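# Push in the two PUSH HOME drive blanks until latched

## Task

Find the two drive blanks that the work order marks PUSH HOME and press each one in until it stops and latches, leaving every other blank alone. The rack is loose on the table: it may tilt only a little (more than that fails), it must finish where it began, and a blank counts as seated only if it stays in without the robot holding it.

## Robot and tools

Robot: two arms, left_arm and right_arm, each with six revolute joints and a parallel two-finger gripper. Each arm's base sits in the scene frame: left_arm at (-0.023, +0.237, 0) m with quat_wxyz (+1.000, 0, 0, -0.028); right_arm at (+0.031, -0.321, 0) m with quat_wxyz (+0.996, 0, 0, -0.092).

Scene frame: origin on the table top midway between the arms, +z up, +x outward over the table, +y toward left_arm. The names left and right are labels only, not image sides. The fingers point along the gripper's +z axis and close along its y axis. The reported end_effector_position is the point between the finger pads, roughly 1 cm short of the tips; it can be somewhat off, more so when the arm is stretched out.

execute_actions takes "actions", a list holding at most one item, plus optional "pictures" (true/false).
- Empty list: no motion, returns the state with images.
- Move: {"rows": [[...]], "steps": N}, N from 5 to 15 (15 if omitted). Each control step is 1/30 s. Up to 15 rows; row k is used on step k, and the final row repeats for any remaining steps. Every row is a single list of 14 numbers covering both arms, even if only one moves: left_arm waist, shoulder, elbow, wrist pitch, wrist yaw, wrist roll, opening, then the same seven for right_arm. The six joint values are absolute target angles in radians, the same units as the Joint positions line. Ranges: waist -2.880..2.880, shoulder 0.000..3.142, elbow 0.000..3.019, wrist pitch -1.693..1.571, wrist yaw -1.571..1.571, wrist roll -2.094..2.094. A target more than 0.019 rad beyond a range end, and further out than the last reported angle, gets the whole call rejected with nothing sent. True limits may differ from these by up to 0.019 rad; targets past the true end are clipped there, reported as "joint sent to its limit" (possibly referring to an earlier action). Opening is an absolute value on a -1 (closed) to +1 (fully open) scale.
- Wait: {"steps": N} with no rows, N up to 300; it returns once N steps have elapsed since the previous result, your reply time included.
Images arrive only with an empty action list or "pictures": true.

Motion limits: each step the sent target is kept close to the measured angle (at most 0.264 rad waist, 0.32 shoulder, 0.276 elbow, 0.33 wrist pitch, 0.186 wrist yaw, 0.522 wrist roll ahead), and if the targets would move the gripper more than 70 mm from where it is, all of them are pulled back proportionally. Large moves therefore take several actions. A result is captured 5 steps before an action ends; those last steps run while you compose the next reply, and the robot keeps heading toward the last row sent until things settle or a step is HELD. The simulation keeps running while you think.

Result lines: a state line per arm with end-effector position (m) and quat_wxyz in the scene frame; Joint positions and Joint velocities per arm (six joints in rad and rad/s, then finger-pad gap in m, 0.094 fully open); grip_measured, the measured opening on the command scale (each gripper may read off by about 1 mm). "joint command not followed" means a clearance check altered or blocked joint targets on some steps; HELD flags steps where your row was partly or wholly not sent. MOTOR HOT appears from 85 °C; at 100 °C an OVER-TEMPERATURE FAULT drops that arm until it cools, so avoid long loaded holds.

Gripping: commanding an opening about 0.03 below grip_measured holds firmly; smaller differences hold gently. Pad force tops out around 50-62 N, less on thin parts. For this task you will mostly push with closed fingers rather than grasp.

zoom_image: {"camera": one of cam_high, cam_low, cam_left_wrist, cam_right_wrist, "region": [x0, y0, x1, y1]} in pixels of that 504x504 image, top-left origin, at most 504 by 504. It enlarges the latest frame.
show_instructions: no arguments; shows the reference pages (here the work order naming which blanks are PUSH HOME).
read_manual: optional "section" ("licences"); returns URDF licence text only.
finished_scene: {"scene": current scene number}; ends and grades the scene irreversibly. Replying without any tool call also ends things.

Suggested order: look, read the work order, locate the marked blanks with zooms, approach each from the front, push slowly along the slot until it stops and latches, back off, and check it stays in.

Avoid: tilting or sliding the unanchored rack (push gently and straight, and brace it if needed, then make sure it sits where it started), disturbing blanks that are not marked, knocking anything off the table, hard shoves or slams, collisions or pressing between the two arms, and relying on the gripper to keep a blank seated.

Each tool is called by a JSON object that holds its "name" and its "arguments", one argument or row to a line.

Reference images:

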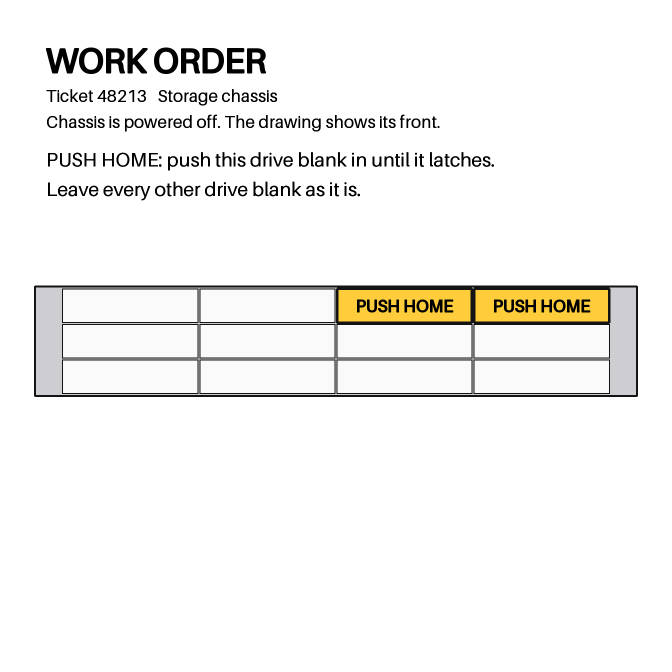

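## Session

{"name": "execute_actions", "arguments": {
  "actions": []
}}

Scene clock: 0.00 s of 5100.00 s.
left_arm: end_effector_position=(+0.3041, -0.1301, +0.1448) grip_measured=+1.000 end_effector_quat_wxyz=(-0.004, -0.005, +1.000, +0.006) | right_arm: end_effector_position=(+0.3618, -0.4638, +0.1293) grip_measured=+1.000 end_effector_quat_wxyz=(+0.148, +0.878, +0.449, +0.081)
Joint positions: left_arm=[-0.787  1.675  1.384 -1.294 -0.003 -0.853  0.094] | right_arm=[-0.185  1.142  0.762 -0.861  0.075  1.814  0.094]
Joint velocities: left_arm=[ 0.005  0.005  0.017 -0.017 -0.007 -0.007  0.   ] | right_arm=[-0.015 -0.005  0.007 -0.012 -0.081 -0.007  0.   ]

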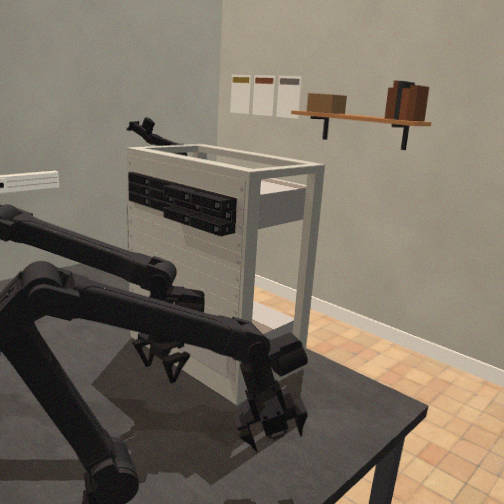

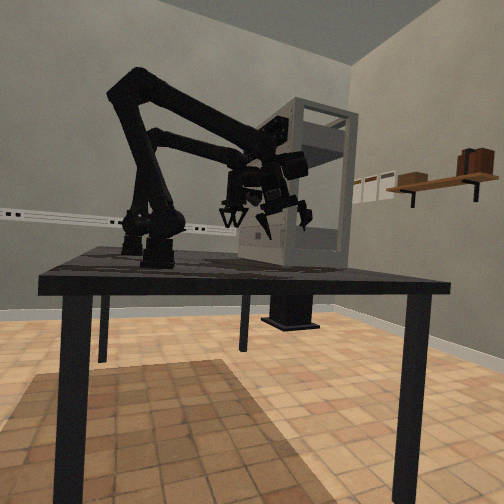

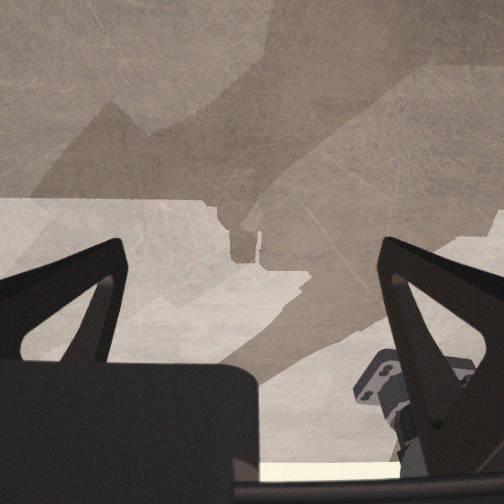

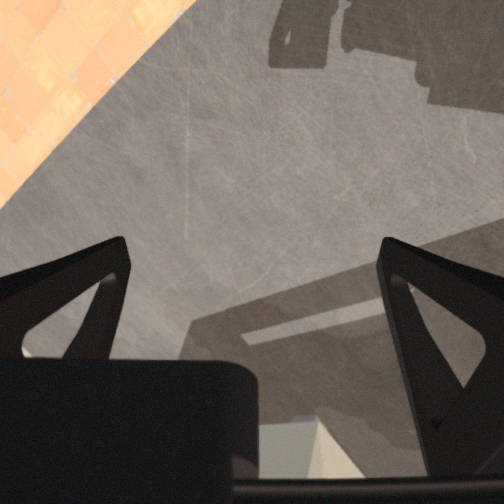

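{"name": "execute_actions", "arguments": {
  "actions": [
    {"rows":[[-0.787,0.8,1.0,-1.5,0,0,1,-0.185,0.55,0.853,-0.5,0,0,-1]]}
  ]
}}

{"name": "execute_actions", "arguments": {
  "actions": [
    {"steps":30}
  ]
}}

{"name": "execute_actions", "arguments": {
  "actions": [
    {"rows":[[0.056,0.55,1.0,-0.3,0,0,1,0.4,0.55,1.0,-0.3,0,0,-1]]}
  ]
}}

{"name": "execute_actions", "arguments": {
  "actions": [
    {"steps":45}
  ],
  "pictures": true
}}

Scene clock: 0.80 s of 5100.00 s.
left_arm: end_effector_position=(+0.1809, +0.0082, +0.1747) grip_measured=+1.000 end_effector_quat_wxyz=(-0.060, +0.247, +0.966, +0.042) | right_arm: end_effector_position=(+0.3871, -0.4620, +0.2817) grip_measured=-0.985 end_effector_quat_wxyz=(+0.380, +0.708, +0.553, +0.219)
Joint positions: left_arm=[-0.787  1.262  1.013 -1.468 -0.003 -0.343  0.094] | right_arm=[-0.185  0.804  0.759 -0.618  0.012  1.439  0.001]
Joint velocities: left_arm=[-0.005 -1.88  -0.354 -0.242  0.051  1.385  0.   ] | right_arm=[-0.005 -1.333 -0.002  0.374 -0.066 -1.165 -0.003]
Steps of this call (steps 1 to 14: nothing new was sent; steps 15 to 24: the first 10 steps of this action). Readings (joint positions):
15: left_arm=[-0.787 1.667 1.370 -1.299 -0.003 -0.820] | right_arm=[-0.185 1.133 0.762 -0.842 0.063 1.786]
16: left_arm=[-0.787 1.644 1.335 -1.313 -0.003 -0.774] | right_arm=[-0.185 1.116 0.758 -0.807 0.049 1.747]
18: left_arm=[-0.787 1.575 1.236 -1.362 -0.003 -0.681] | right_arm=[-0.185 1.056 0.759 -0.738 0.032 1.672]
22: left_arm=[-0.787 1.383 1.058 -1.443 -0.003 -0.452] | right_arm=[-0.185 0.893 0.759 -0.647 0.016 1.519]
24: the state above

Scene clock: 1.80 s of 5100.00 s.
left_arm: end_effector_position=(+0.1417, +0.0521, +0.2865) grip_measured=+1.000 end_effector_quat_wxyz=(+0.120, +0.400, +0.907, -0.054) | right_arm: end_effector_position=(+0.3466, -0.4446, +0.4414) grip_measured=-0.987 end_effector_quat_wxyz=(+0.615, +0.152, +0.766, -0.110)
Joint positions: left_arm=[-0.787  0.804  0.998 -1.5   -0.002 -0.011  0.094] | right_arm=[-0.185  0.546  0.838 -0.512  0.003  0.019  0.001]
Joint velocities: left_arm=[-0.005 -0.015 -0.002  0.007 -0.022 -0.051  0.   ] | right_arm=[ 0.005 -0.005 -0.007 -0.007 -0.081  0.022  0.001]
Kept back: nothing.
Steps of this call (steps 1 to 5: the last 5 steps of your previous action; steps 6 to 30: the robot went on to your last target). Readings (joint positions):
1: left_arm=[-0.787 1.198 1.003 -1.475 -0.003 -0.299] | right_arm=[-0.185 0.759 0.759 -0.605 0.010 1.395]
2: left_arm=[-0.787 1.131 1.000 -1.478 -0.003 -0.261] | right_arm=[-0.185 0.716 0.760 -0.594 0.009 1.345]
4: left_arm=[-0.787 0.992 1.000 -1.480 -0.003 -0.195] | right_arm=[-0.185 0.638 0.769 -0.570 0.006 1.221]
8: left_arm=[-0.787 0.760 1.000 -1.493 -0.002 -0.087] | right_arm=[-0.185 0.539 0.813 -0.528 0.004 0.854]
30: the state above

Scene clock: 2.13 s of 5100.00 s.
left_arm: end_effector_position=(+0.2779, +0.1572, +0.4529) grip_measured=+1.000 end_effector_quat_wxyz=(+0.556, +0.102, +0.821, -0.075) | right_arm: end_effector_position=(+0.3647, -0.2919, +0.5350) grip_measured=-0.987 end_effector_quat_wxyz=(+0.717, -0.024, +0.696, +0.037)
Joint positions: left_arm=[-0.2    0.55   0.976 -0.805  0.001 -0.009  0.094] | right_arm=[ 0.275  0.55   0.928 -0.348  0.003  0.017  0.001]
Joint velocities: left_arm=[ 2.125 -0.249 -0.017  2.342 -0.022 -0.007  0.   ] | right_arm=[ 1.949  0.005  0.315  0.305  0.022 -0.095  0.   ]
Steps of this call (steps 1 to 10: the first 10 steps of this action). Readings (joint positions):
1: left_arm=[-0.773 0.792 0.994 -1.466 0.004 -0.010] | right_arm=[-0.177 0.546 0.839 -0.500 0.005 0.019]
2: left_arm=[-0.729 0.767 0.982 -1.388 0.006 -0.009] | right_arm=[-0.150 0.547 0.841 -0.476 0.007 0.019]
4: left_arm=[-0.608 0.698 0.976 -1.251 0.005 -0.009] | right_arm=[-0.069 0.549 0.858 -0.434 0.006 0.019]
8: left_arm=[-0.343 0.578 0.976 -0.960 0.002 -0.009] | right_arm=[0.145 0.550 0.905 -0.370 0.005 0.019]
10: the state above

Scene clock: 3.63 s of 5100.00 s.
left_arm: end_effector_position=(+0.3024, +0.2389, +0.5719) grip_measured=+1.000 end_effector_quat_wxyz=(+0.745, -0.006, +0.667, -0.000) | right_arm: end_effector_position=(+0.3506, -0.2474, +0.5661) grip_measured=-0.987 end_effector_quat_wxyz=(+0.736, -0.073, +0.667, +0.089)
Joint positions: left_arm=[ 0.063  0.546  0.976 -0.319 -0.002 -0.009  0.094] | right_arm=[ 0.411  0.55   0.968 -0.318 -0.003  0.012  0.001]
Joint velocities: left_arm=[ 0.005  0.005  0.007 -0.012  0.037 -0.051  0.   ] | right_arm=[-0.005  0.005 -0.007 -0.022  0.037 -0.022  0.   ]
Kept back: nothing.
Steps of this call (steps 1 to 5: the last 5 steps of your previous action; steps 6 to 30: the robot went on to your last target; steps 31 to 45: nothing new was sent). Readings (joint positions):
1: left_arm=[-0.128 0.545 0.976 -0.725 0.001 -0.009] | right_arm=[0.336 0.550 0.939 -0.338 0.001 0.016]
2: left_arm=[-0.059 0.543 0.976 -0.640 0.000 -0.009] | right_arm=[0.383 0.550 0.949 -0.331 -0.002 0.014]
4: left_arm=[0.042 0.547 0.976 -0.456 -0.003 -0.009] | right_arm=[0.422 0.550 0.963 -0.322 -0.003 0.013]
8: left_arm=[0.070 0.546 0.976 -0.325 -0.003 -0.009] | right_arm=[0.414 0.550 0.968 -0.318 -0.003 0.012]
45: the state above
All arms were judged still, so your last target was given up. Only a new action makes them travel on or press farther. Fingers that are still opening or closing keep moving.

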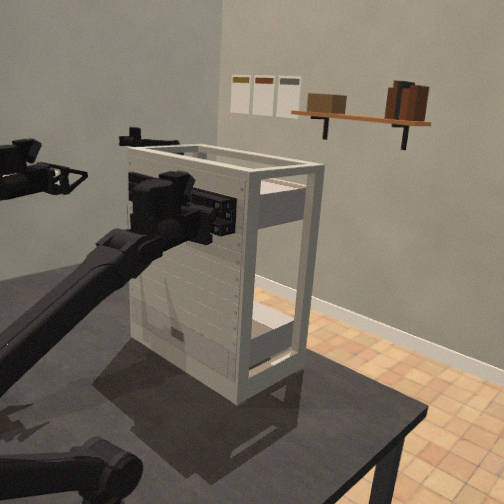

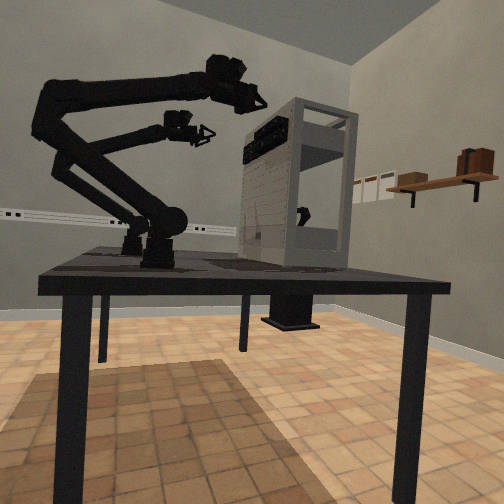

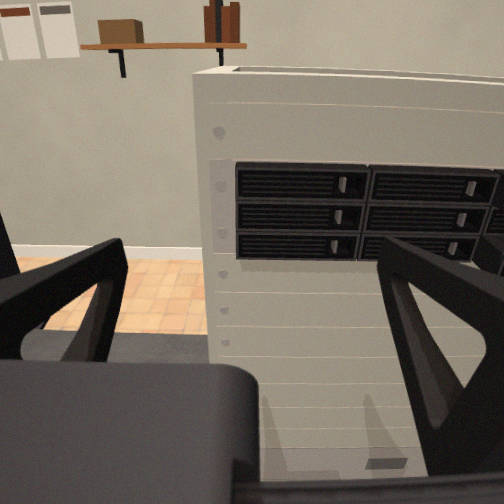

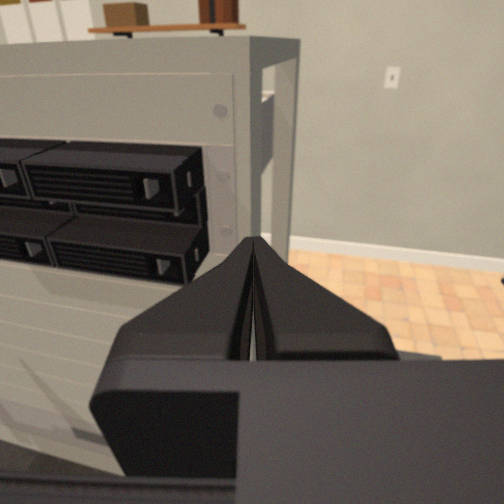

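{"name": "execute_actions", "arguments": {
  "actions": [
    {"rows":[[-0.1,1.1,1.9,-1.0,0,0,-1,0.941,0.75,1.03,-0.24,0.757,0,-1]]}
  ]
}}

{"name": "execute_actions", "arguments": {
  "actions": [
    {"steps":20}
  ]
}}

{"name": "execute_actions", "arguments": {
  "actions": [
    {"rows":[[-0.1,1.55,2.29,-1.0,0,0,-1,0.941,0.848,1.096,-0.2,0.757,0,-1]]}
  ]
}}

{"name": "execute_actions", "arguments": {
  "actions": [
    {"steps":25}
  ],
  "pictures": true
}}

Scene clock: 5.07 s of 5100.00 s.
left_arm: end_effector_position=(+0.4406, +0.1655, +0.5473) grip_measured=-0.977 end_effector_quat_wxyz=(+0.509, +0.061, +0.857, -0.041) | right_arm: end_effector_position=(+0.3800, -0.1380, +0.5184) grip_measured=-0.987 end_effector_quat_wxyz=(+0.695, -0.024, +0.719, +0.008)
Joint positions: left_arm=[-0.096  1.095  1.547 -0.949 -0.002 -0.009  0.001] | right_arm=[ 0.965  0.786  1.001 -0.262  0.734  0.009  0.001]
Joint velocities: left_arm=[-0.024  1.431  1.477 -0.261  0.007 -0.066 -0.003] | right_arm=[ 0.493  0.19  -0.007 -0.007  0.315 -0.037 -0.001]
Steps of this call (steps 1 to 33: nothing new was sent; steps 34 to 43: the first 10 steps of this action). Readings (joint positions):
34: left_arm=[0.055 0.559 0.992 -0.357 -0.005 -0.009] | right_arm=[0.427 0.558 0.968 -0.312 0.061 0.012]
35: left_arm=[0.030 0.588 1.034 -0.434 -0.005 -0.009] | right_arm=[0.470 0.576 0.976 -0.299 0.141 0.012]
37: left_arm=[-0.029 0.692 1.145 -0.579 -0.005 -0.009] | right_arm=[0.594 0.638 0.995 -0.276 0.300 0.012]
41: left_arm=[-0.090 0.966 1.413 -0.877 -0.002 -0.009] | right_arm=[0.892 0.758 1.001 -0.262 0.667 0.011]
43: the state above

Scene clock: 5.73 s of 5100.00 s.
left_arm: end_effector_position=(+0.4197, +0.1680, +0.6778) grip_measured=-0.979 end_effector_quat_wxyz=(+0.594, +0.058, +0.801, -0.048) | right_arm: end_effector_position=(+0.3721, -0.1572, +0.5319) grip_measured=-0.987 end_effector_quat_wxyz=(+0.705, -0.002, +0.709, +0.005)
Joint positions: left_arm=[-0.097  1.129  1.833 -0.998  0.    -0.009  0.001] | right_arm=[ 0.95   0.748  1.001 -0.261  0.755  0.009  0.001]
Joint velocities: left_arm=[-0.015 -0.2    0.349 -0.012 -0.037 -0.066 -0.   ] | right_arm=[-0.015 -0.005 -0.007  0.007  0.066 -0.081 -0.001]
Kept back: nothing.
Steps of this call (steps 1 to 5: the last 5 steps of your previous action; steps 6 to 20: the robot went on to your last target). Readings (joint positions):
1: left_arm=[-0.097 1.135 1.586 -0.954 -0.002 -0.009] | right_arm=[0.974 0.789 1.001 -0.262 0.742 0.009]
2: left_arm=[-0.097 1.160 1.609 -0.957 -0.001 -0.009] | right_arm=[0.973 0.788 1.001 -0.262 0.747 0.009]
4: left_arm=[-0.097 1.170 1.623 -0.980 0.000 -0.009] | right_arm=[0.963 0.776 1.001 -0.262 0.753 0.009]
8: left_arm=[-0.097 1.169 1.662 -0.998 0.000 -0.009] | right_arm=[0.950 0.753 1.001 -0.261 0.755 0.009]
20: the state above

Scene clock: 6.07 s of 5100.00 s.
left_arm: end_effector_position=(+0.5191, +0.1527, +0.7312) grip_measured=-0.979 end_effector_quat_wxyz=(+0.623, +0.056, +0.778, -0.051) | right_arm: end_effector_position=(+0.3995, -0.1313, +0.5377) grip_measured=-0.987 end_effector_quat_wxyz=(+0.704, -0.002, +0.710, +0.003)
Joint positions: left_arm=[-0.097  1.435  2.22  -1.005  0.    -0.009  0.001] | right_arm=[ 0.95   0.855  1.063 -0.219  0.757  0.009  0.001]
Joint velocities: left_arm=[-0.005  1.06   0.554 -0.002 -0.022 -0.066  0.001] | right_arm=[-0.015 -0.005 -0.002 -0.002 -0.022 -0.022 -0.   ]
Steps of this call (steps 1 to 10: the first 10 steps of this action). Readings (joint positions):
1: left_arm=[-0.097 1.134 1.854 -1.002 0.000 -0.009] | right_arm=[0.950 0.754 1.005 -0.256 0.757 0.009]
2: left_arm=[-0.097 1.152 1.900 -1.006 0.000 -0.009] | right_arm=[0.950 0.769 1.018 -0.245 0.757 0.009]
4: left_arm=[-0.097 1.214 2.006 -1.006 0.000 -0.009] | right_arm=[0.950 0.810 1.050 -0.227 0.757 0.009]
8: left_arm=[-0.097 1.364 2.173 -1.005 0.000 -0.009] | right_arm=[0.950 0.852 1.063 -0.219 0.757 0.009]
10: the state above

Scene clock: 6.90 s of 5100.00 s.
left_arm: end_effector_position=(+0.5872, +0.1422, +0.6720) grip_measured=-0.979 end_effector_quat_wxyz=(+0.582, +0.058, +0.810, -0.048) | right_arm: end_effector_position=(+0.3994, -0.1314, +0.5378) grip_measured=-0.987 end_effector_quat_wxyz=(+0.705, -0.002, +0.710, +0.003)
Joint positions: left_arm=[-0.097  1.564  2.246 -1.005  0.    -0.009  0.001] | right_arm=[ 0.95   0.855  1.063 -0.219  0.757  0.009  0.001]
Joint velocities: left_arm=[ 0.005 -0.005 -0.022  0.012 -0.081 -0.022 -0.   ] | right_arm=[ 0.005 -0.015 -0.007 -0.002  0.022 -0.022  0.   ]
Kept back: nothing.
Steps of this call (steps 1 to 5: the last 5 steps of your previous action; steps 6 to 25: the robot went on to your last target). Readings (joint positions):
1: left_arm=[-0.097 1.470 2.237 -1.005 0.000 -0.009] | right_arm=[0.950 0.855 1.063 -0.219 0.757 0.009]
2: left_arm=[-0.097 1.500 2.245 -1.005 0.000 -0.009] | right_arm=[0.950 0.855 1.063 -0.219 0.757 0.009]
4: left_arm=[-0.097 1.549 2.246 -1.005 0.000 -0.009] | right_arm=[0.950 0.855 1.063 -0.219 0.757 0.009]
8: left_arm=[-0.097 1.602 2.246 -1.005 0.000 -0.009] | right_arm=[0.950 0.854 1.063 -0.219 0.757 0.009]
25: the state above

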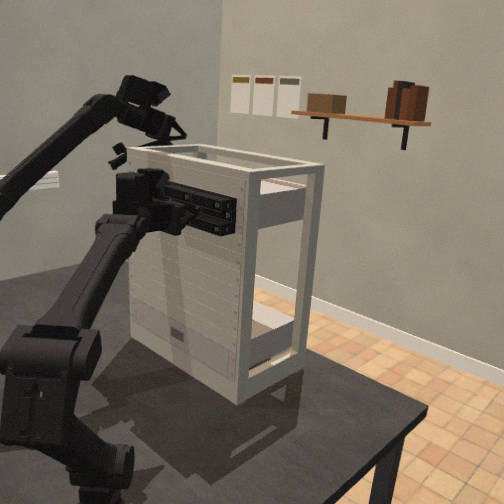

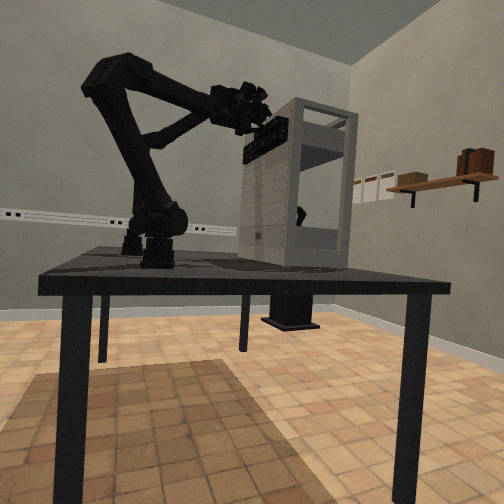

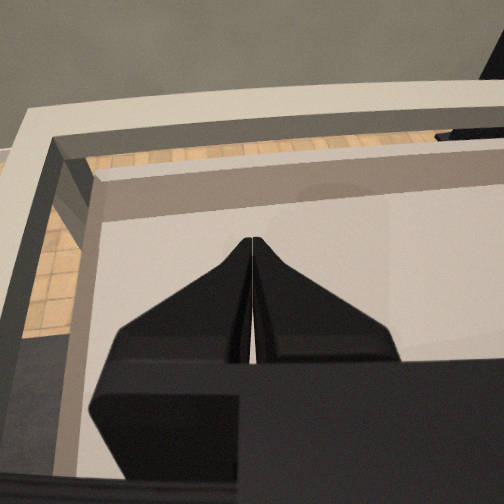

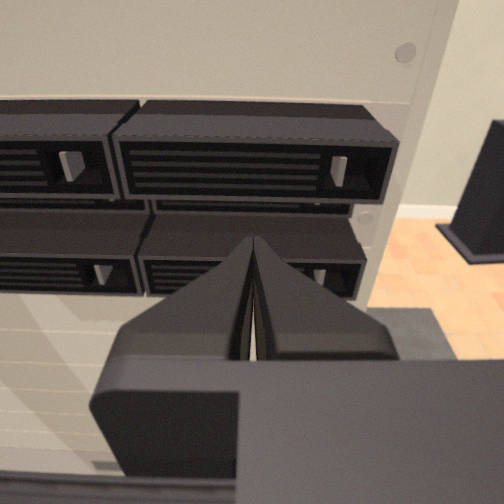

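{"name": "execute_actions", "arguments": {
  "actions": [
    {"rows":[[-0.1,1.55,2.29,-1.05,0,0,-1,0.935,0.85,1.11,-0.21,0.75,0,-1],[-0.1,1.55,2.29,-1.1,0,0,-1,0.93,0.855,1.12,-0.21,0.75,0,-1],[-0.1,1.55,2.29,-1.14,0,0,-1,0.92,0.86,1.13,-0.22,0.74,0,-1],[-0.1,1.55,2.29,-1.18,0,0,-1,0.91,0.87,1.143,-0.225,0.732,0,-1],[-0.1,1.55,2.29,-1.21,0,0,-1,0.91,0.87,1.143,-0.225,0.732,0,-1],[-0.1,1.55,2.29,-1.24,0,0,-1,0.91,0.87,1.143,-0.225,0.732,0,-1],[-0.1,1.55,2.29,-1.27,0,0,-1,0.91,0.87,1.143,-0.225,0.732,0,-1],[-0.1,1.55,2.29,-1.3,0,0,-1,0.91,0.87,1.143,-0.225,0.732,0,-1],[-0.1,1.55,2.29,-1.33,0,0,-1,0.91,0.87,1.143,-0.225,0.732,0,-1],[-0.1,1.55,2.29,-1.36,0,0,-1,0.91,0.87,1.143,-0.225,0.732,0,-1]]}
  ]
}}

{"name": "execute_actions", "arguments": {
  "actions": [
    {"steps":15}
  ],
  "pictures": true
}}

Scene clock: 7.67 s of 5100.00 s.
left_arm: end_effector_position=(+0.5562, +0.1470, +0.6302) grip_measured=-0.979 end_effector_quat_wxyz=(+0.488, +0.063, +0.870, -0.039) | right_arm: end_effector_position=(+0.4042, -0.1404, +0.5588) grip_measured=-0.987 end_effector_quat_wxyz=(+0.714, +0.010, +0.700, +0.009)
Joint positions: left_arm=[-0.097  1.561  2.27  -1.257  0.    -0.008  0.001] | right_arm=[ 0.918  0.859  1.103 -0.219  0.735  0.009  0.001]
Joint velocities: left_arm=[-0.005 -0.073  0.252 -0.686  0.037 -0.066 -0.001] | right_arm=[-0.005 -0.005  0.027 -0.017 -0.066 -0.007  0.001]
Steps of this call (steps 1 to 13: the robot went on to your last target; steps 14 to 23: the first 10 steps of this action). Readings (joint positions):
14: left_arm=[-0.097 1.564 2.246 -1.010 0.000 -0.009] | right_arm=[0.950 0.854 1.063 -0.219 0.755 0.009]
15: left_arm=[-0.097 1.564 2.247 -1.029 0.000 -0.009] | right_arm=[0.949 0.855 1.064 -0.219 0.754 0.009]
17: left_arm=[-0.097 1.564 2.247 -1.095 0.000 -0.009] | right_arm=[0.942 0.855 1.071 -0.219 0.741 0.009]
21: left_arm=[-0.097 1.564 2.254 -1.211 0.000 -0.008] | right_arm=[0.921 0.859 1.097 -0.219 0.735 0.009]
23: the state above

Scene clock: 8.17 s of 5100.00 s.
left_arm: end_effector_position=(+0.5371, +0.1499, +0.6331) grip_measured=-0.979 end_effector_quat_wxyz=(+0.473, +0.064, +0.878, -0.038) | right_arm: end_effector_position=(+0.4042, -0.1403, +0.5589) grip_measured=-0.987 end_effector_quat_wxyz=(+0.714, +0.010, +0.700, +0.009)
Joint positions: left_arm=[-0.097  1.541  2.279 -1.319  0.    -0.008  0.001] | right_arm=[ 0.918  0.86   1.103 -0.219  0.735  0.009  0.001]
Joint velocities: left_arm=[-0.015  0.005 -0.002  0.007 -0.037  0.022  0.   ] | right_arm=[ 0.005  0.005 -0.002  0.012 -0.051  0.007 -0.   ]
Kept back: nothing.
Steps of this call (steps 1 to 5: the last 5 steps of your previous action; steps 6 to 15: the robot went on to your last target). Readings (joint positions):
1: left_arm=[-0.097 1.558 2.276 -1.278 0.000 -0.008] | right_arm=[0.918 0.859 1.103 -0.219 0.735 0.009]
2: left_arm=[-0.097 1.553 2.278 -1.293 0.000 -0.008] | right_arm=[0.918 0.859 1.103 -0.219 0.735 0.009]
4: left_arm=[-0.097 1.545 2.279 -1.311 0.000 -0.008] | right_arm=[0.918 0.860 1.103 -0.219 0.735 0.009]
8: left_arm=[-0.097 1.541 2.279 -1.319 0.000 -0.008] | right_arm=[0.918 0.860 1.103 -0.219 0.735 0.009]
15: the state above

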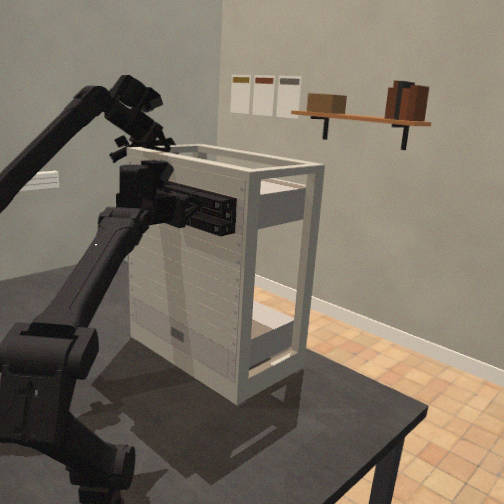

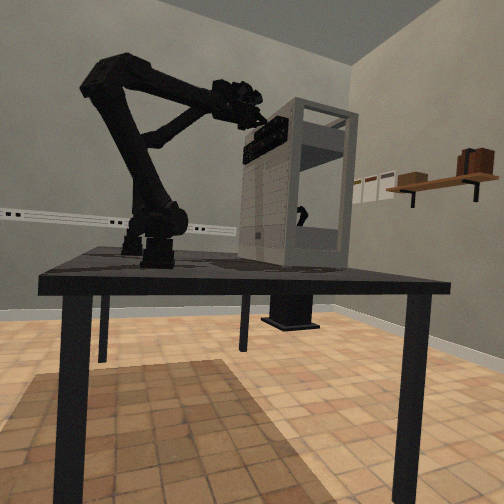

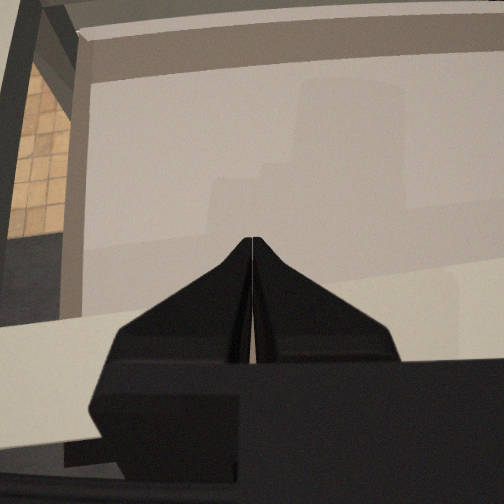

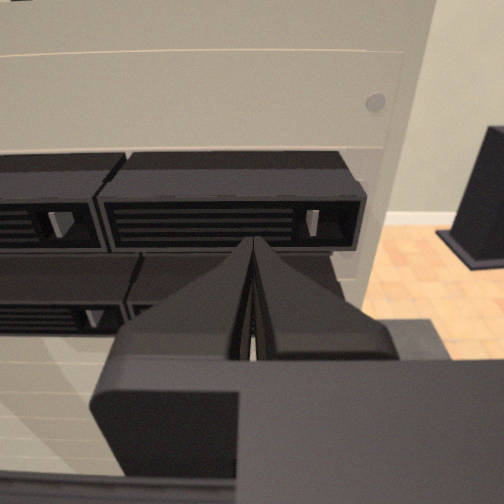

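{"name": "execute_actions", "arguments": {
  "actions": [
    {"rows":[[-0.1,1.57,2.29,-1.36,0,0,-1,0.9,0.885,1.145,-0.22,0.72,0,-1],[-0.1,1.58,2.29,-1.37,0,0,-1,0.895,0.9,1.145,-0.22,0.71,0,-1],[-0.1,1.6,2.29,-1.38,0,0,-1,0.885,0.91,1.145,-0.215,0.7,0,-1]]}
  ]
}}

{"name": "execute_actions", "arguments": {
  "actions": [
    {"steps":8}
  ],
  "pictures": true
}}

Scene clock: 8.70 s of 5100.00 s.
left_arm: end_effector_position=(+0.5374, +0.1499, +0.6325) grip_measured=-0.979 end_effector_quat_wxyz=(+0.470, +0.064, +0.879, -0.038) | right_arm: end_effector_position=(+0.4236, -0.1308, +0.5422) grip_measured=-0.987 end_effector_quat_wxyz=(+0.702, -0.003, +0.712, +0.001)
Joint positions: left_arm=[-0.097  1.547  2.289 -1.33   0.    -0.008  0.001] | right_arm=[ 0.894  0.908  1.107 -0.219  0.703  0.009  0.001]
Joint velocities: left_arm=[-0.015 -0.005  0.022 -0.017  0.007 -0.007  0.001] | right_arm=[-0.005  0.024  0.002 -0.002 -0.037  0.022  0.   ]
Steps of this call (steps 1 to 6: the robot went on to your last target; steps 7 to 16: the first 10 steps of this action). Readings (joint positions):
7: left_arm=[-0.097 1.541 2.279 -1.319 0.000 -0.008] | right_arm=[0.918 0.860 1.103 -0.219 0.730 0.009]
8: left_arm=[-0.097 1.541 2.279 -1.319 0.000 -0.008] | right_arm=[0.916 0.863 1.104 -0.219 0.721 0.009]
10: left_arm=[-0.097 1.544 2.284 -1.325 0.000 -0.008] | right_arm=[0.908 0.873 1.106 -0.219 0.706 0.009]
14: left_arm=[-0.097 1.547 2.289 -1.330 0.000 -0.008] | right_arm=[0.895 0.901 1.107 -0.219 0.703 0.009]
16: the state above

Scene clock: 8.97 s of 5100.00 s.
left_arm: end_effector_position=(+0.5374, +0.1499, +0.6325) grip_measured=-0.979 end_effector_quat_wxyz=(+0.470, +0.064, +0.879, -0.038) | right_arm: end_effector_position=(+0.4238, -0.1307, +0.5421) grip_measured=-0.987 end_effector_quat_wxyz=(+0.702, -0.004, +0.712, +0.001)
Joint positions: left_arm=[-0.097  1.547  2.289 -1.33   0.    -0.008  0.001] | right_arm=[ 0.894  0.908  1.107 -0.219  0.702  0.009  0.001]
Joint velocities: left_arm=[-0.015 -0.024  0.012 -0.002 -0.022 -0.007 -0.   ] | right_arm=[-0.005  0.005  0.002 -0.012  0.051 -0.022 -0.   ]
Kept back: nothing.
Steps of this call (steps 1 to 5: the last 5 steps of your previous action; steps 6 to 8: the robot went on to your last target). Readings (joint positions):
1: left_arm=[-0.097 1.547 2.289 -1.330 0.000 -0.008] | right_arm=[0.894 0.908 1.107 -0.219 0.702 0.009]
2: left_arm=[-0.097 1.547 2.289 -1.330 0.000 -0.008] | right_arm=[0.894 0.908 1.107 -0.219 0.702 0.009]
4: left_arm=[-0.097 1.547 2.289 -1.330 0.000 -0.008] | right_arm=[0.894 0.908 1.107 -0.219 0.702 0.009]
8: the state above

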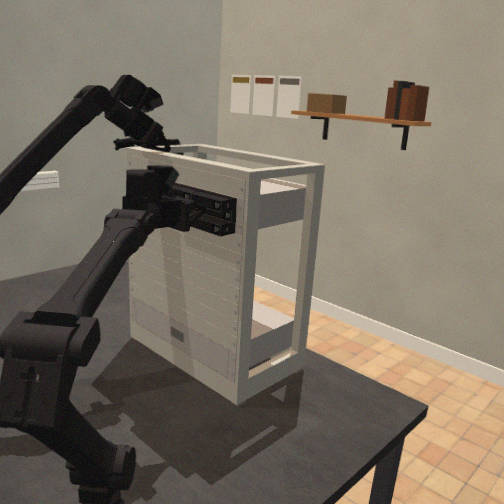

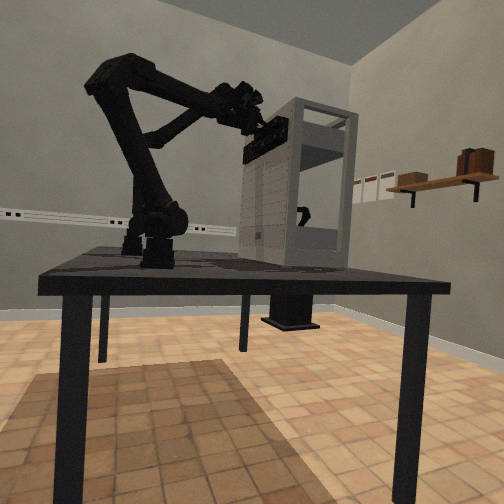

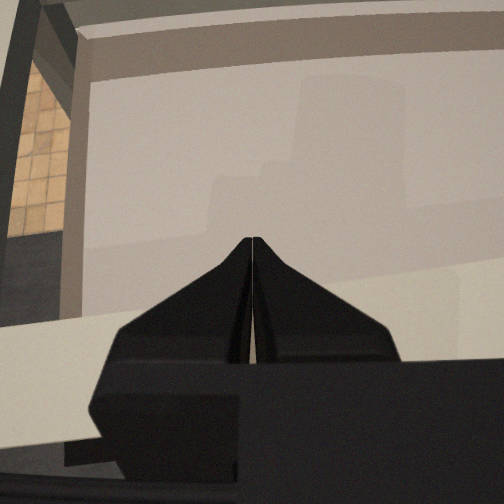

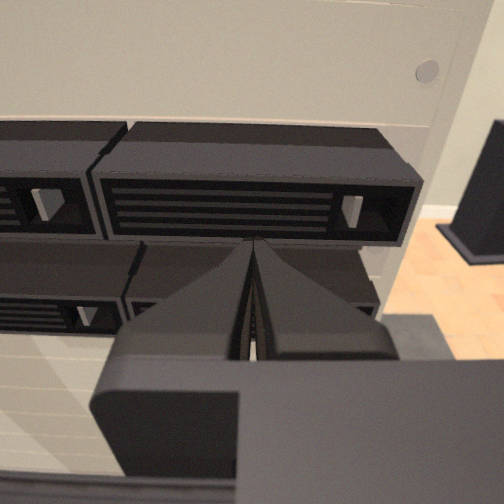

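{"name": "execute_actions", "arguments": {
  "actions": [
    {"rows":[[-0.1,1.6,2.29,-1.38,0,0,-1,0.885,0.885,1.16,-0.22,0.7,0,-1],[-0.1,1.6,2.29,-1.38,0,0,-1,0.885,0.885,1.165,-0.22,0.7,0,-1],[-0.1,1.6,2.29,-1.38,0,0,-1,0.885,0.885,1.17,-0.22,0.7,0,-1],[-0.1,1.6,2.29,-1.38,0,0,-1,0.885,0.885,1.175,-0.22,0.7,0,-1],[-0.1,1.6,2.29,-1.38,0,0,-1,0.885,0.885,1.175,-0.22,0.7,0,-1],[-0.1,1.6,2.29,-1.38,0,0,-1,0.88,0.90,1.18,-0.22,0.7,0,-1],[-0.1,1.6,2.29,-1.38,0,0,-1,0.87,0.915,1.185,-0.22,0.69,0,-1],[-0.1,1.6,2.29,-1.38,0,0,-1,0.86,0.925,1.19,-0.22,0.68,0,-1],[-0.1,1.6,2.29,-1.38,0,0,-1,0.85,0.935,1.195,-0.22,0.67,0,-1]]}
  ]
}}

{"name": "execute_actions", "arguments": {
  "actions": [
    {"steps":12}
  ],
  "pictures": true
}}

Scene clock: 9.60 s of 5100.00 s.
left_arm: end_effector_position=(+0.5374, +0.1499, +0.6325) grip_measured=-0.979 end_effector_quat_wxyz=(+0.470, +0.064, +0.879, -0.038) | right_arm: end_effector_position=(+0.4238, -0.1352, +0.5666) grip_measured=-0.987 end_effector_quat_wxyz=(+0.713, +0.002, +0.701, +0.014)
Joint positions: left_arm=[-0.097  1.547  2.289 -1.33   0.    -0.008  0.001] | right_arm=[ 0.877  0.907  1.148 -0.219  0.675  0.009  0.001]
Joint velocities: left_arm=[ 0.005 -0.015 -0.007  0.022 -0.007  0.154 -0.001] | right_arm=[-0.21   0.112  0.168  0.007 -0.256  0.007  0.001]
Steps of this call (steps 1 to 9: the robot went on to your last target; steps 10 to 19: the first 10 steps of this action). Readings (joint positions):
10: left_arm=[-0.097 1.547 2.289 -1.330 0.000 -0.008] | right_arm=[0.894 0.907 1.107 -0.219 0.702 0.009]
11: left_arm=[-0.097 1.547 2.289 -1.330 0.000 -0.008] | right_arm=[0.894 0.906 1.108 -0.219 0.702 0.009]
13: left_arm=[-0.097 1.547 2.289 -1.330 0.000 -0.008] | right_arm=[0.894 0.903 1.113 -0.219 0.702 0.009]
17: left_arm=[-0.097 1.547 2.289 -1.330 0.000 -0.008] | right_arm=[0.890 0.902 1.135 -0.219 0.690 0.009]
19: the state above

Scene clock: 10.00 s of 5100.00 s.
left_arm: end_effector_position=(+0.5374, +0.1499, +0.6325) grip_measured=-0.979 end_effector_quat_wxyz=(+0.470, +0.064, +0.879, -0.038) | right_arm: end_effector_position=(+0.4253, -0.1356, +0.5673) grip_measured=-0.987 end_effector_quat_wxyz=(+0.713, +0.002, +0.701, +0.014)
Joint positions: left_arm=[-0.097  1.547  2.289 -1.33   0.    -0.008  0.001] | right_arm=[ 0.873  0.91   1.151 -0.219  0.671  0.009  0.001]
Joint velocities: left_arm=[-0.024 -0.015 -0.002  0.007 -0.066  0.022  0.   ] | right_arm=[ 0.005 -0.005 -0.012 -0.007  0.125 -0.066 -0.   ]
Kept back: nothing.
Steps of this call (steps 1 to 5: the last 5 steps of your previous action; steps 6 to 12: the robot went on to your last target). Readings (joint positions):
1: left_arm=[-0.097 1.547 2.289 -1.330 0.000 -0.008] | right_arm=[0.873 0.909 1.151 -0.219 0.671 0.009]
2: left_arm=[-0.097 1.547 2.289 -1.330 0.000 -0.008] | right_arm=[0.873 0.910 1.151 -0.219 0.671 0.009]
4: left_arm=[-0.097 1.547 2.289 -1.330 0.000 -0.008] | right_arm=[0.873 0.910 1.151 -0.219 0.671 0.009]
8: left_arm=[-0.097 1.547 2.289 -1.330 0.000 -0.008] | right_arm=[0.873 0.910 1.151 -0.219 0.671 0.009]
12: the state above

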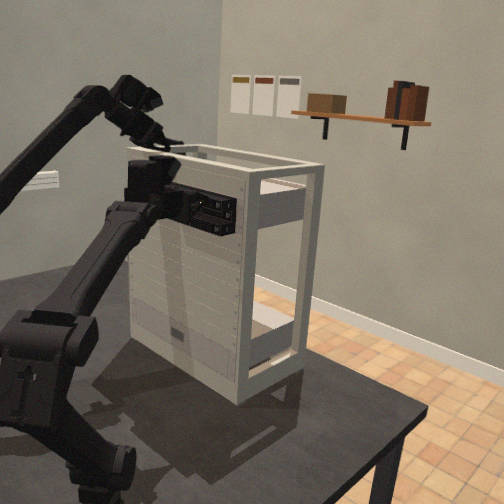

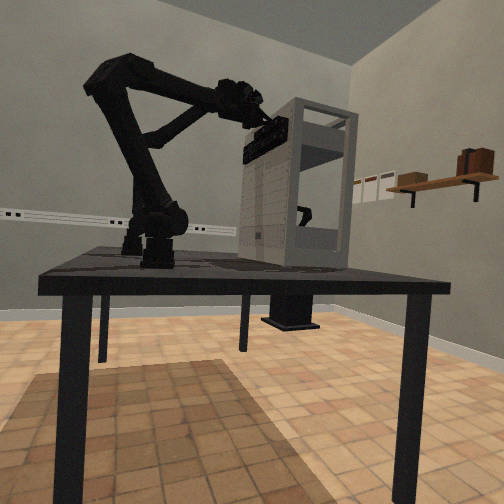

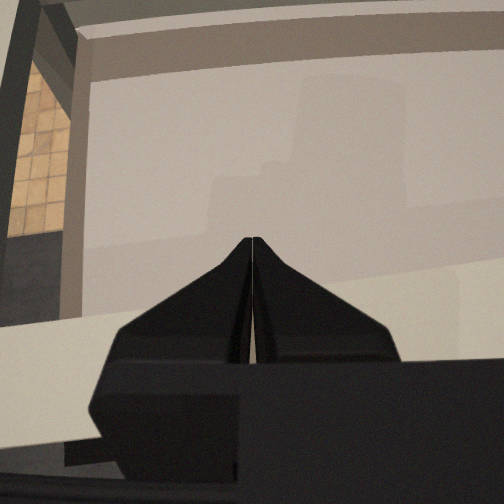

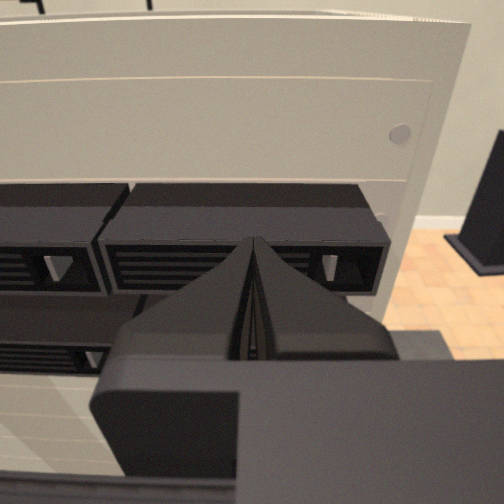

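{"name": "execute_actions", "arguments": {
  "actions": [
    {"rows":[[-0.1,1.6,2.29,-1.38,0,0,-1,0.885,0.9,1.18,-0.25,0.68,0,-1],[-0.1,1.6,2.29,-1.38,0,0,-1,0.885,0.9,1.18,-0.275,0.68,0,-1]],"steps":12}
  ]
}}

{"name": "execute_actions", "arguments": {
  "actions": [
    {"rows":[[-0.1,1.6,2.29,-1.38,0,0,-1,0.87,0.92,1.19,-0.26,0.68,0,-1],[-0.1,1.6,2.29,-1.38,0,0,-1,0.855,0.935,1.19,-0.26,0.67,0,-1],[-0.1,1.6,2.29,-1.38,0,0,-1,0.84,0.95,1.195,-0.255,0.66,0,-1],[-0.1,1.6,2.29,-1.38,0,0,-1,0.83,0.96,1.2,-0.25,0.655,0,-1],[-0.1,1.6,2.29,-1.38,0,0,-1,0.82,0.97,1.205,-0.245,0.65,0,-1],[-0.1,1.6,2.29,-1.38,0,0,-1,0.81,0.98,1.21,-0.24,0.64,0,-1]]}
  ]
}}

{"name": "execute_actions", "arguments": {
  "actions": [
    {"steps":10}
  ],
  "pictures": true
}}

Scene clock: 10.47 s of 5100.00 s.
left_arm: end_effector_position=(+0.5374, +0.1499, +0.6325) grip_measured=-0.979 end_effector_quat_wxyz=(+0.470, +0.064, +0.879, -0.038) | right_arm: end_effector_position=(+0.4243, -0.1369, +0.5603) grip_measured=-0.987 end_effector_quat_wxyz=(+0.704, -0.004, +0.711, +0.005)
Joint positions: left_arm=[-0.097  1.547  2.289 -1.33   0.    -0.008  0.001] | right_arm=[ 0.874  0.907  1.151 -0.257  0.677  0.009  0.001]
Joint velocities: left_arm=[ 0.005  0.005 -0.007  0.012 -0.007  0.007 -0.001] | right_arm=[-0.005  0.005 -0.007 -0.022 -0.007 -0.022  0.   ]
Steps of this call (steps 1 to 7: the robot went on to your last target; steps 8 to 14: the first 7 steps of this action). Readings (joint positions):
8: left_arm=[-0.097 1.547 2.289 -1.330 0.000 -0.008] | right_arm=[0.874 0.909 1.151 -0.220 0.672 0.009]
9: left_arm=[-0.097 1.547 2.289 -1.330 0.000 -0.008] | right_arm=[0.874 0.908 1.151 -0.229 0.675 0.009]
11: left_arm=[-0.097 1.547 2.289 -1.330 0.000 -0.008] | right_arm=[0.874 0.907 1.151 -0.249 0.677 0.009]
14: the state above

Scene clock: 10.97 s of 5100.00 s.
left_arm: end_effector_position=(+0.5374, +0.1499, +0.6325) grip_measured=-0.979 end_effector_quat_wxyz=(+0.470, +0.064, +0.879, -0.038) | right_arm: end_effector_position=(+0.4416, -0.1360, +0.5592) grip_measured=-0.987 end_effector_quat_wxyz=(+0.700, -0.007, +0.714, +0.003)
Joint positions: left_arm=[-0.097  1.547  2.289 -1.33   0.    -0.008  0.001] | right_arm=[ 0.839  0.944  1.176 -0.256  0.641  0.009  0.001]
Joint velocities: left_arm=[-0.015 -0.005 -0.012  0.002 -0.022  0.007 -0.001] | right_arm=[-0.044  0.063  0.051  0.017  0.007 -0.007 -0.   ]
Steps of this call (steps 1 to 5: the last 5 steps of your previous action; steps 6 to 15: the first 10 steps of this action). Readings (joint positions):
6: left_arm=[-0.097 1.547 2.289 -1.330 0.000 -0.008] | right_arm=[0.874 0.907 1.151 -0.259 0.677 0.009]
7: left_arm=[-0.097 1.547 2.289 -1.330 0.000 -0.008] | right_arm=[0.874 0.908 1.151 -0.259 0.676 0.009]
9: left_arm=[-0.097 1.547 2.289 -1.330 0.000 -0.008] | right_arm=[0.868 0.913 1.154 -0.259 0.667 0.009]
13: left_arm=[-0.097 1.547 2.289 -1.330 0.000 -0.008] | right_arm=[0.845 0.934 1.169 -0.259 0.642 0.009]
15: the state above

Scene clock: 11.30 s of 5100.00 s.
left_arm: end_effector_position=(+0.5374, +0.1499, +0.6325) grip_measured=-0.979 end_effector_quat_wxyz=(+0.470, +0.064, +0.879, -0.038) | right_arm: end_effector_position=(+0.4423, -0.1361, +0.5594) grip_measured=-0.987 end_effector_quat_wxyz=(+0.700, -0.006, +0.714, +0.002)
Joint positions: left_arm=[-0.097  1.547  2.289 -1.33   0.    -0.008  0.001] | right_arm=[ 0.838  0.946  1.177 -0.256  0.641  0.009  0.001]
Joint velocities: left_arm=[ 0.005 -0.015 -0.002  0.007 -0.066  0.037  0.001] | right_arm=[-0.005 -0.005 -0.007  0.012 -0.051  0.022  0.001]
Kept back: nothing.
Steps of this call (steps 1 to 5: the last 5 steps of your previous action; steps 6 to 10: the robot went on to your last target). Readings (joint positions):
1: left_arm=[-0.097 1.547 2.289 -1.330 0.000 -0.008] | right_arm=[0.839 0.946 1.177 -0.256 0.641 0.009]
2: left_arm=[-0.097 1.547 2.289 -1.330 0.000 -0.008] | right_arm=[0.838 0.946 1.177 -0.256 0.641 0.009]
4: left_arm=[-0.097 1.547 2.289 -1.330 0.000 -0.008] | right_arm=[0.838 0.946 1.177 -0.256 0.641 0.009]
8: left_arm=[-0.097 1.547 2.289 -1.330 0.000 -0.008] | right_arm=[0.838 0.946 1.177 -0.256 0.641 0.009]
10: the state above

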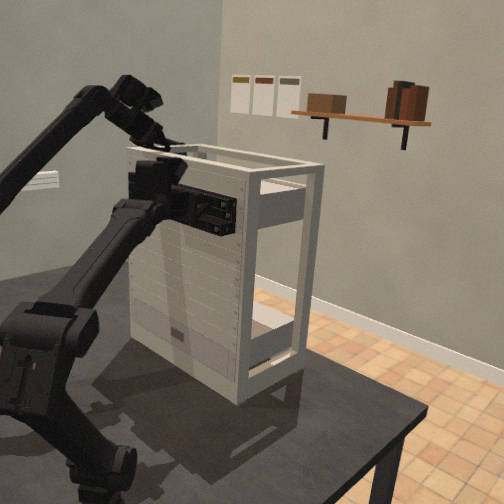

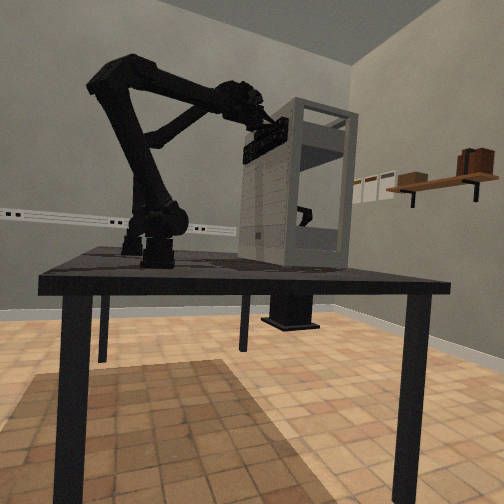

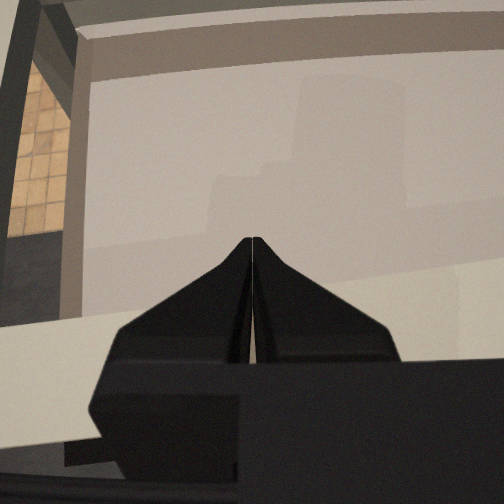

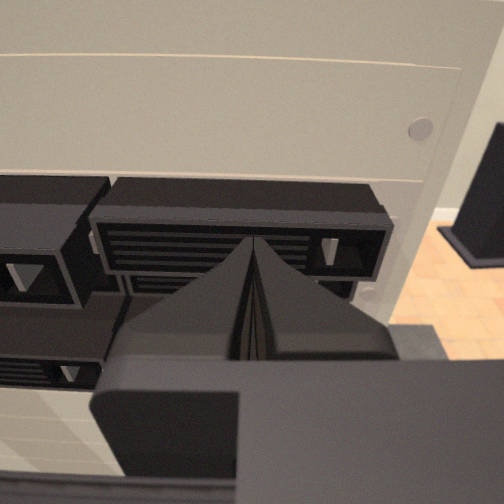

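{"name": "execute_actions", "arguments": {
  "actions": [
    {"rows":[[-0.1,1.62,2.29,-1.4,0,0,-1,0.8,0.99,1.215,-0.24,0.635,0,-1],[-0.1,1.62,2.29,-1.4,0,0,-1,0.79,1.0,1.22,-0.235,0.63,0,-1],[-0.1,1.62,2.29,-1.4,0,0,-1,0.785,1.01,1.222,-0.23,0.62,0,-1],[-0.1,1.62,2.29,-1.4,0,0,-1,0.775,1.02,1.226,-0.23,0.61,0,-1],[-0.1,1.62,2.29,-1.4,0,0,-1,0.765,1.03,1.23,-0.225,0.605,0,-1],[-0.1,1.62,2.29,-1.4,0,0,-1,0.76,1.04,1.23,-0.225,0.6,0,-1]]}
  ]
}}

{"name": "execute_actions", "arguments": {
  "actions": [
    {"steps":8}
  ],
  "pictures": true
}}

Scene clock: 11.87 s of 5100.00 s.
left_arm: end_effector_position=(+0.5380, +0.1498, +0.6318) grip_measured=-0.979 end_effector_quat_wxyz=(+0.467, +0.064, +0.881, -0.038) | right_arm: end_effector_position=(+0.4594, -0.1358, +0.5598) grip_measured=-0.987 end_effector_quat_wxyz=(+0.700, -0.008, +0.714, +0.004)
Joint positions: left_arm=[-0.097  1.555  2.304 -1.345  0.    -0.008  0.001] | right_arm=[ 0.803  0.981  1.198 -0.243  0.6    0.009  0.001]
Joint velocities: left_arm=[-0.015 -0.015 -0.022 -0.022 -0.022 -0.022  0.   ] | right_arm=[-0.005 -0.015 -0.007  0.002 -0.037  0.022  0.   ]
Steps of this call (steps 1 to 7: the robot went on to your last target; steps 8 to 17: the first 10 steps of this action). Readings (joint positions):
8: left_arm=[-0.097 1.548 2.291 -1.332 0.000 -0.008] | right_arm=[0.837 0.947 1.177 -0.256 0.640 0.009]
9: left_arm=[-0.097 1.551 2.295 -1.337 0.000 -0.008] | right_arm=[0.836 0.948 1.178 -0.256 0.636 0.009]
11: left_arm=[-0.097 1.554 2.301 -1.342 0.000 -0.008] | right_arm=[0.825 0.956 1.183 -0.253 0.622 0.009]
15: left_arm=[-0.097 1.555 2.303 -1.343 0.000 -0.008] | right_arm=[0.803 0.982 1.198 -0.243 0.601 0.009]
17: the state above

Scene clock: 12.13 s of 5100.00 s.
left_arm: end_effector_position=(+0.5380, +0.1498, +0.6318) grip_measured=-0.979 end_effector_quat_wxyz=(+0.467, +0.064, +0.881, -0.038) | right_arm: end_effector_position=(+0.4594, -0.1358, +0.5598) grip_measured=-0.987 end_effector_quat_wxyz=(+0.700, -0.008, +0.714, +0.004)
Joint positions: left_arm=[-0.097  1.555  2.304 -1.345  0.    -0.008  0.001] | right_arm=[ 0.803  0.981  1.198 -0.243  0.6    0.009  0.001]
Joint velocities: left_arm=[ 0.015 -0.005 -0.027  0.007  0.037  0.022 -0.   ] | right_arm=[-0.005 -0.024 -0.007 -0.012  0.037  0.037  0.   ]
Kept back: nothing.
Steps of this call (steps 1 to 5: the last 5 steps of your previous action; steps 6 to 8: the robot went on to your last target). Readings (joint positions):
1: left_arm=[-0.097 1.555 2.304 -1.345 0.000 -0.008] | right_arm=[0.803 0.981 1.198 -0.243 0.600 0.009]
2: left_arm=[-0.097 1.555 2.304 -1.345 0.000 -0.008] | right_arm=[0.803 0.981 1.198 -0.243 0.600 0.009]
4: left_arm=[-0.097 1.555 2.304 -1.345 0.000 -0.008] | right_arm=[0.803 0.981 1.198 -0.243 0.600 0.009]
8: the state above

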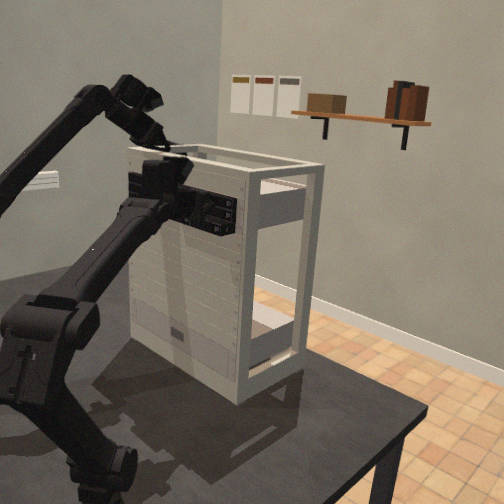

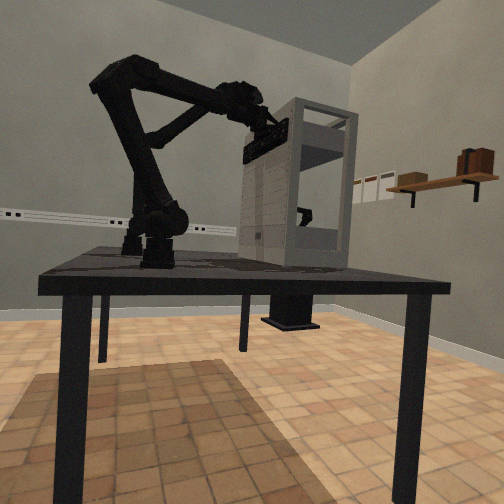

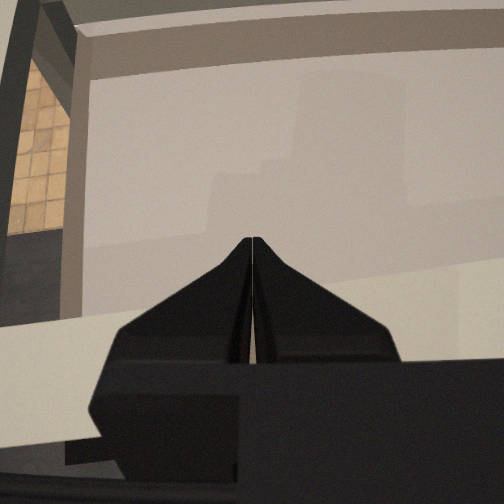

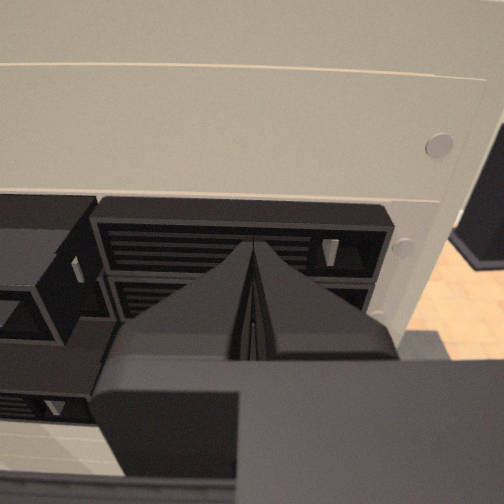

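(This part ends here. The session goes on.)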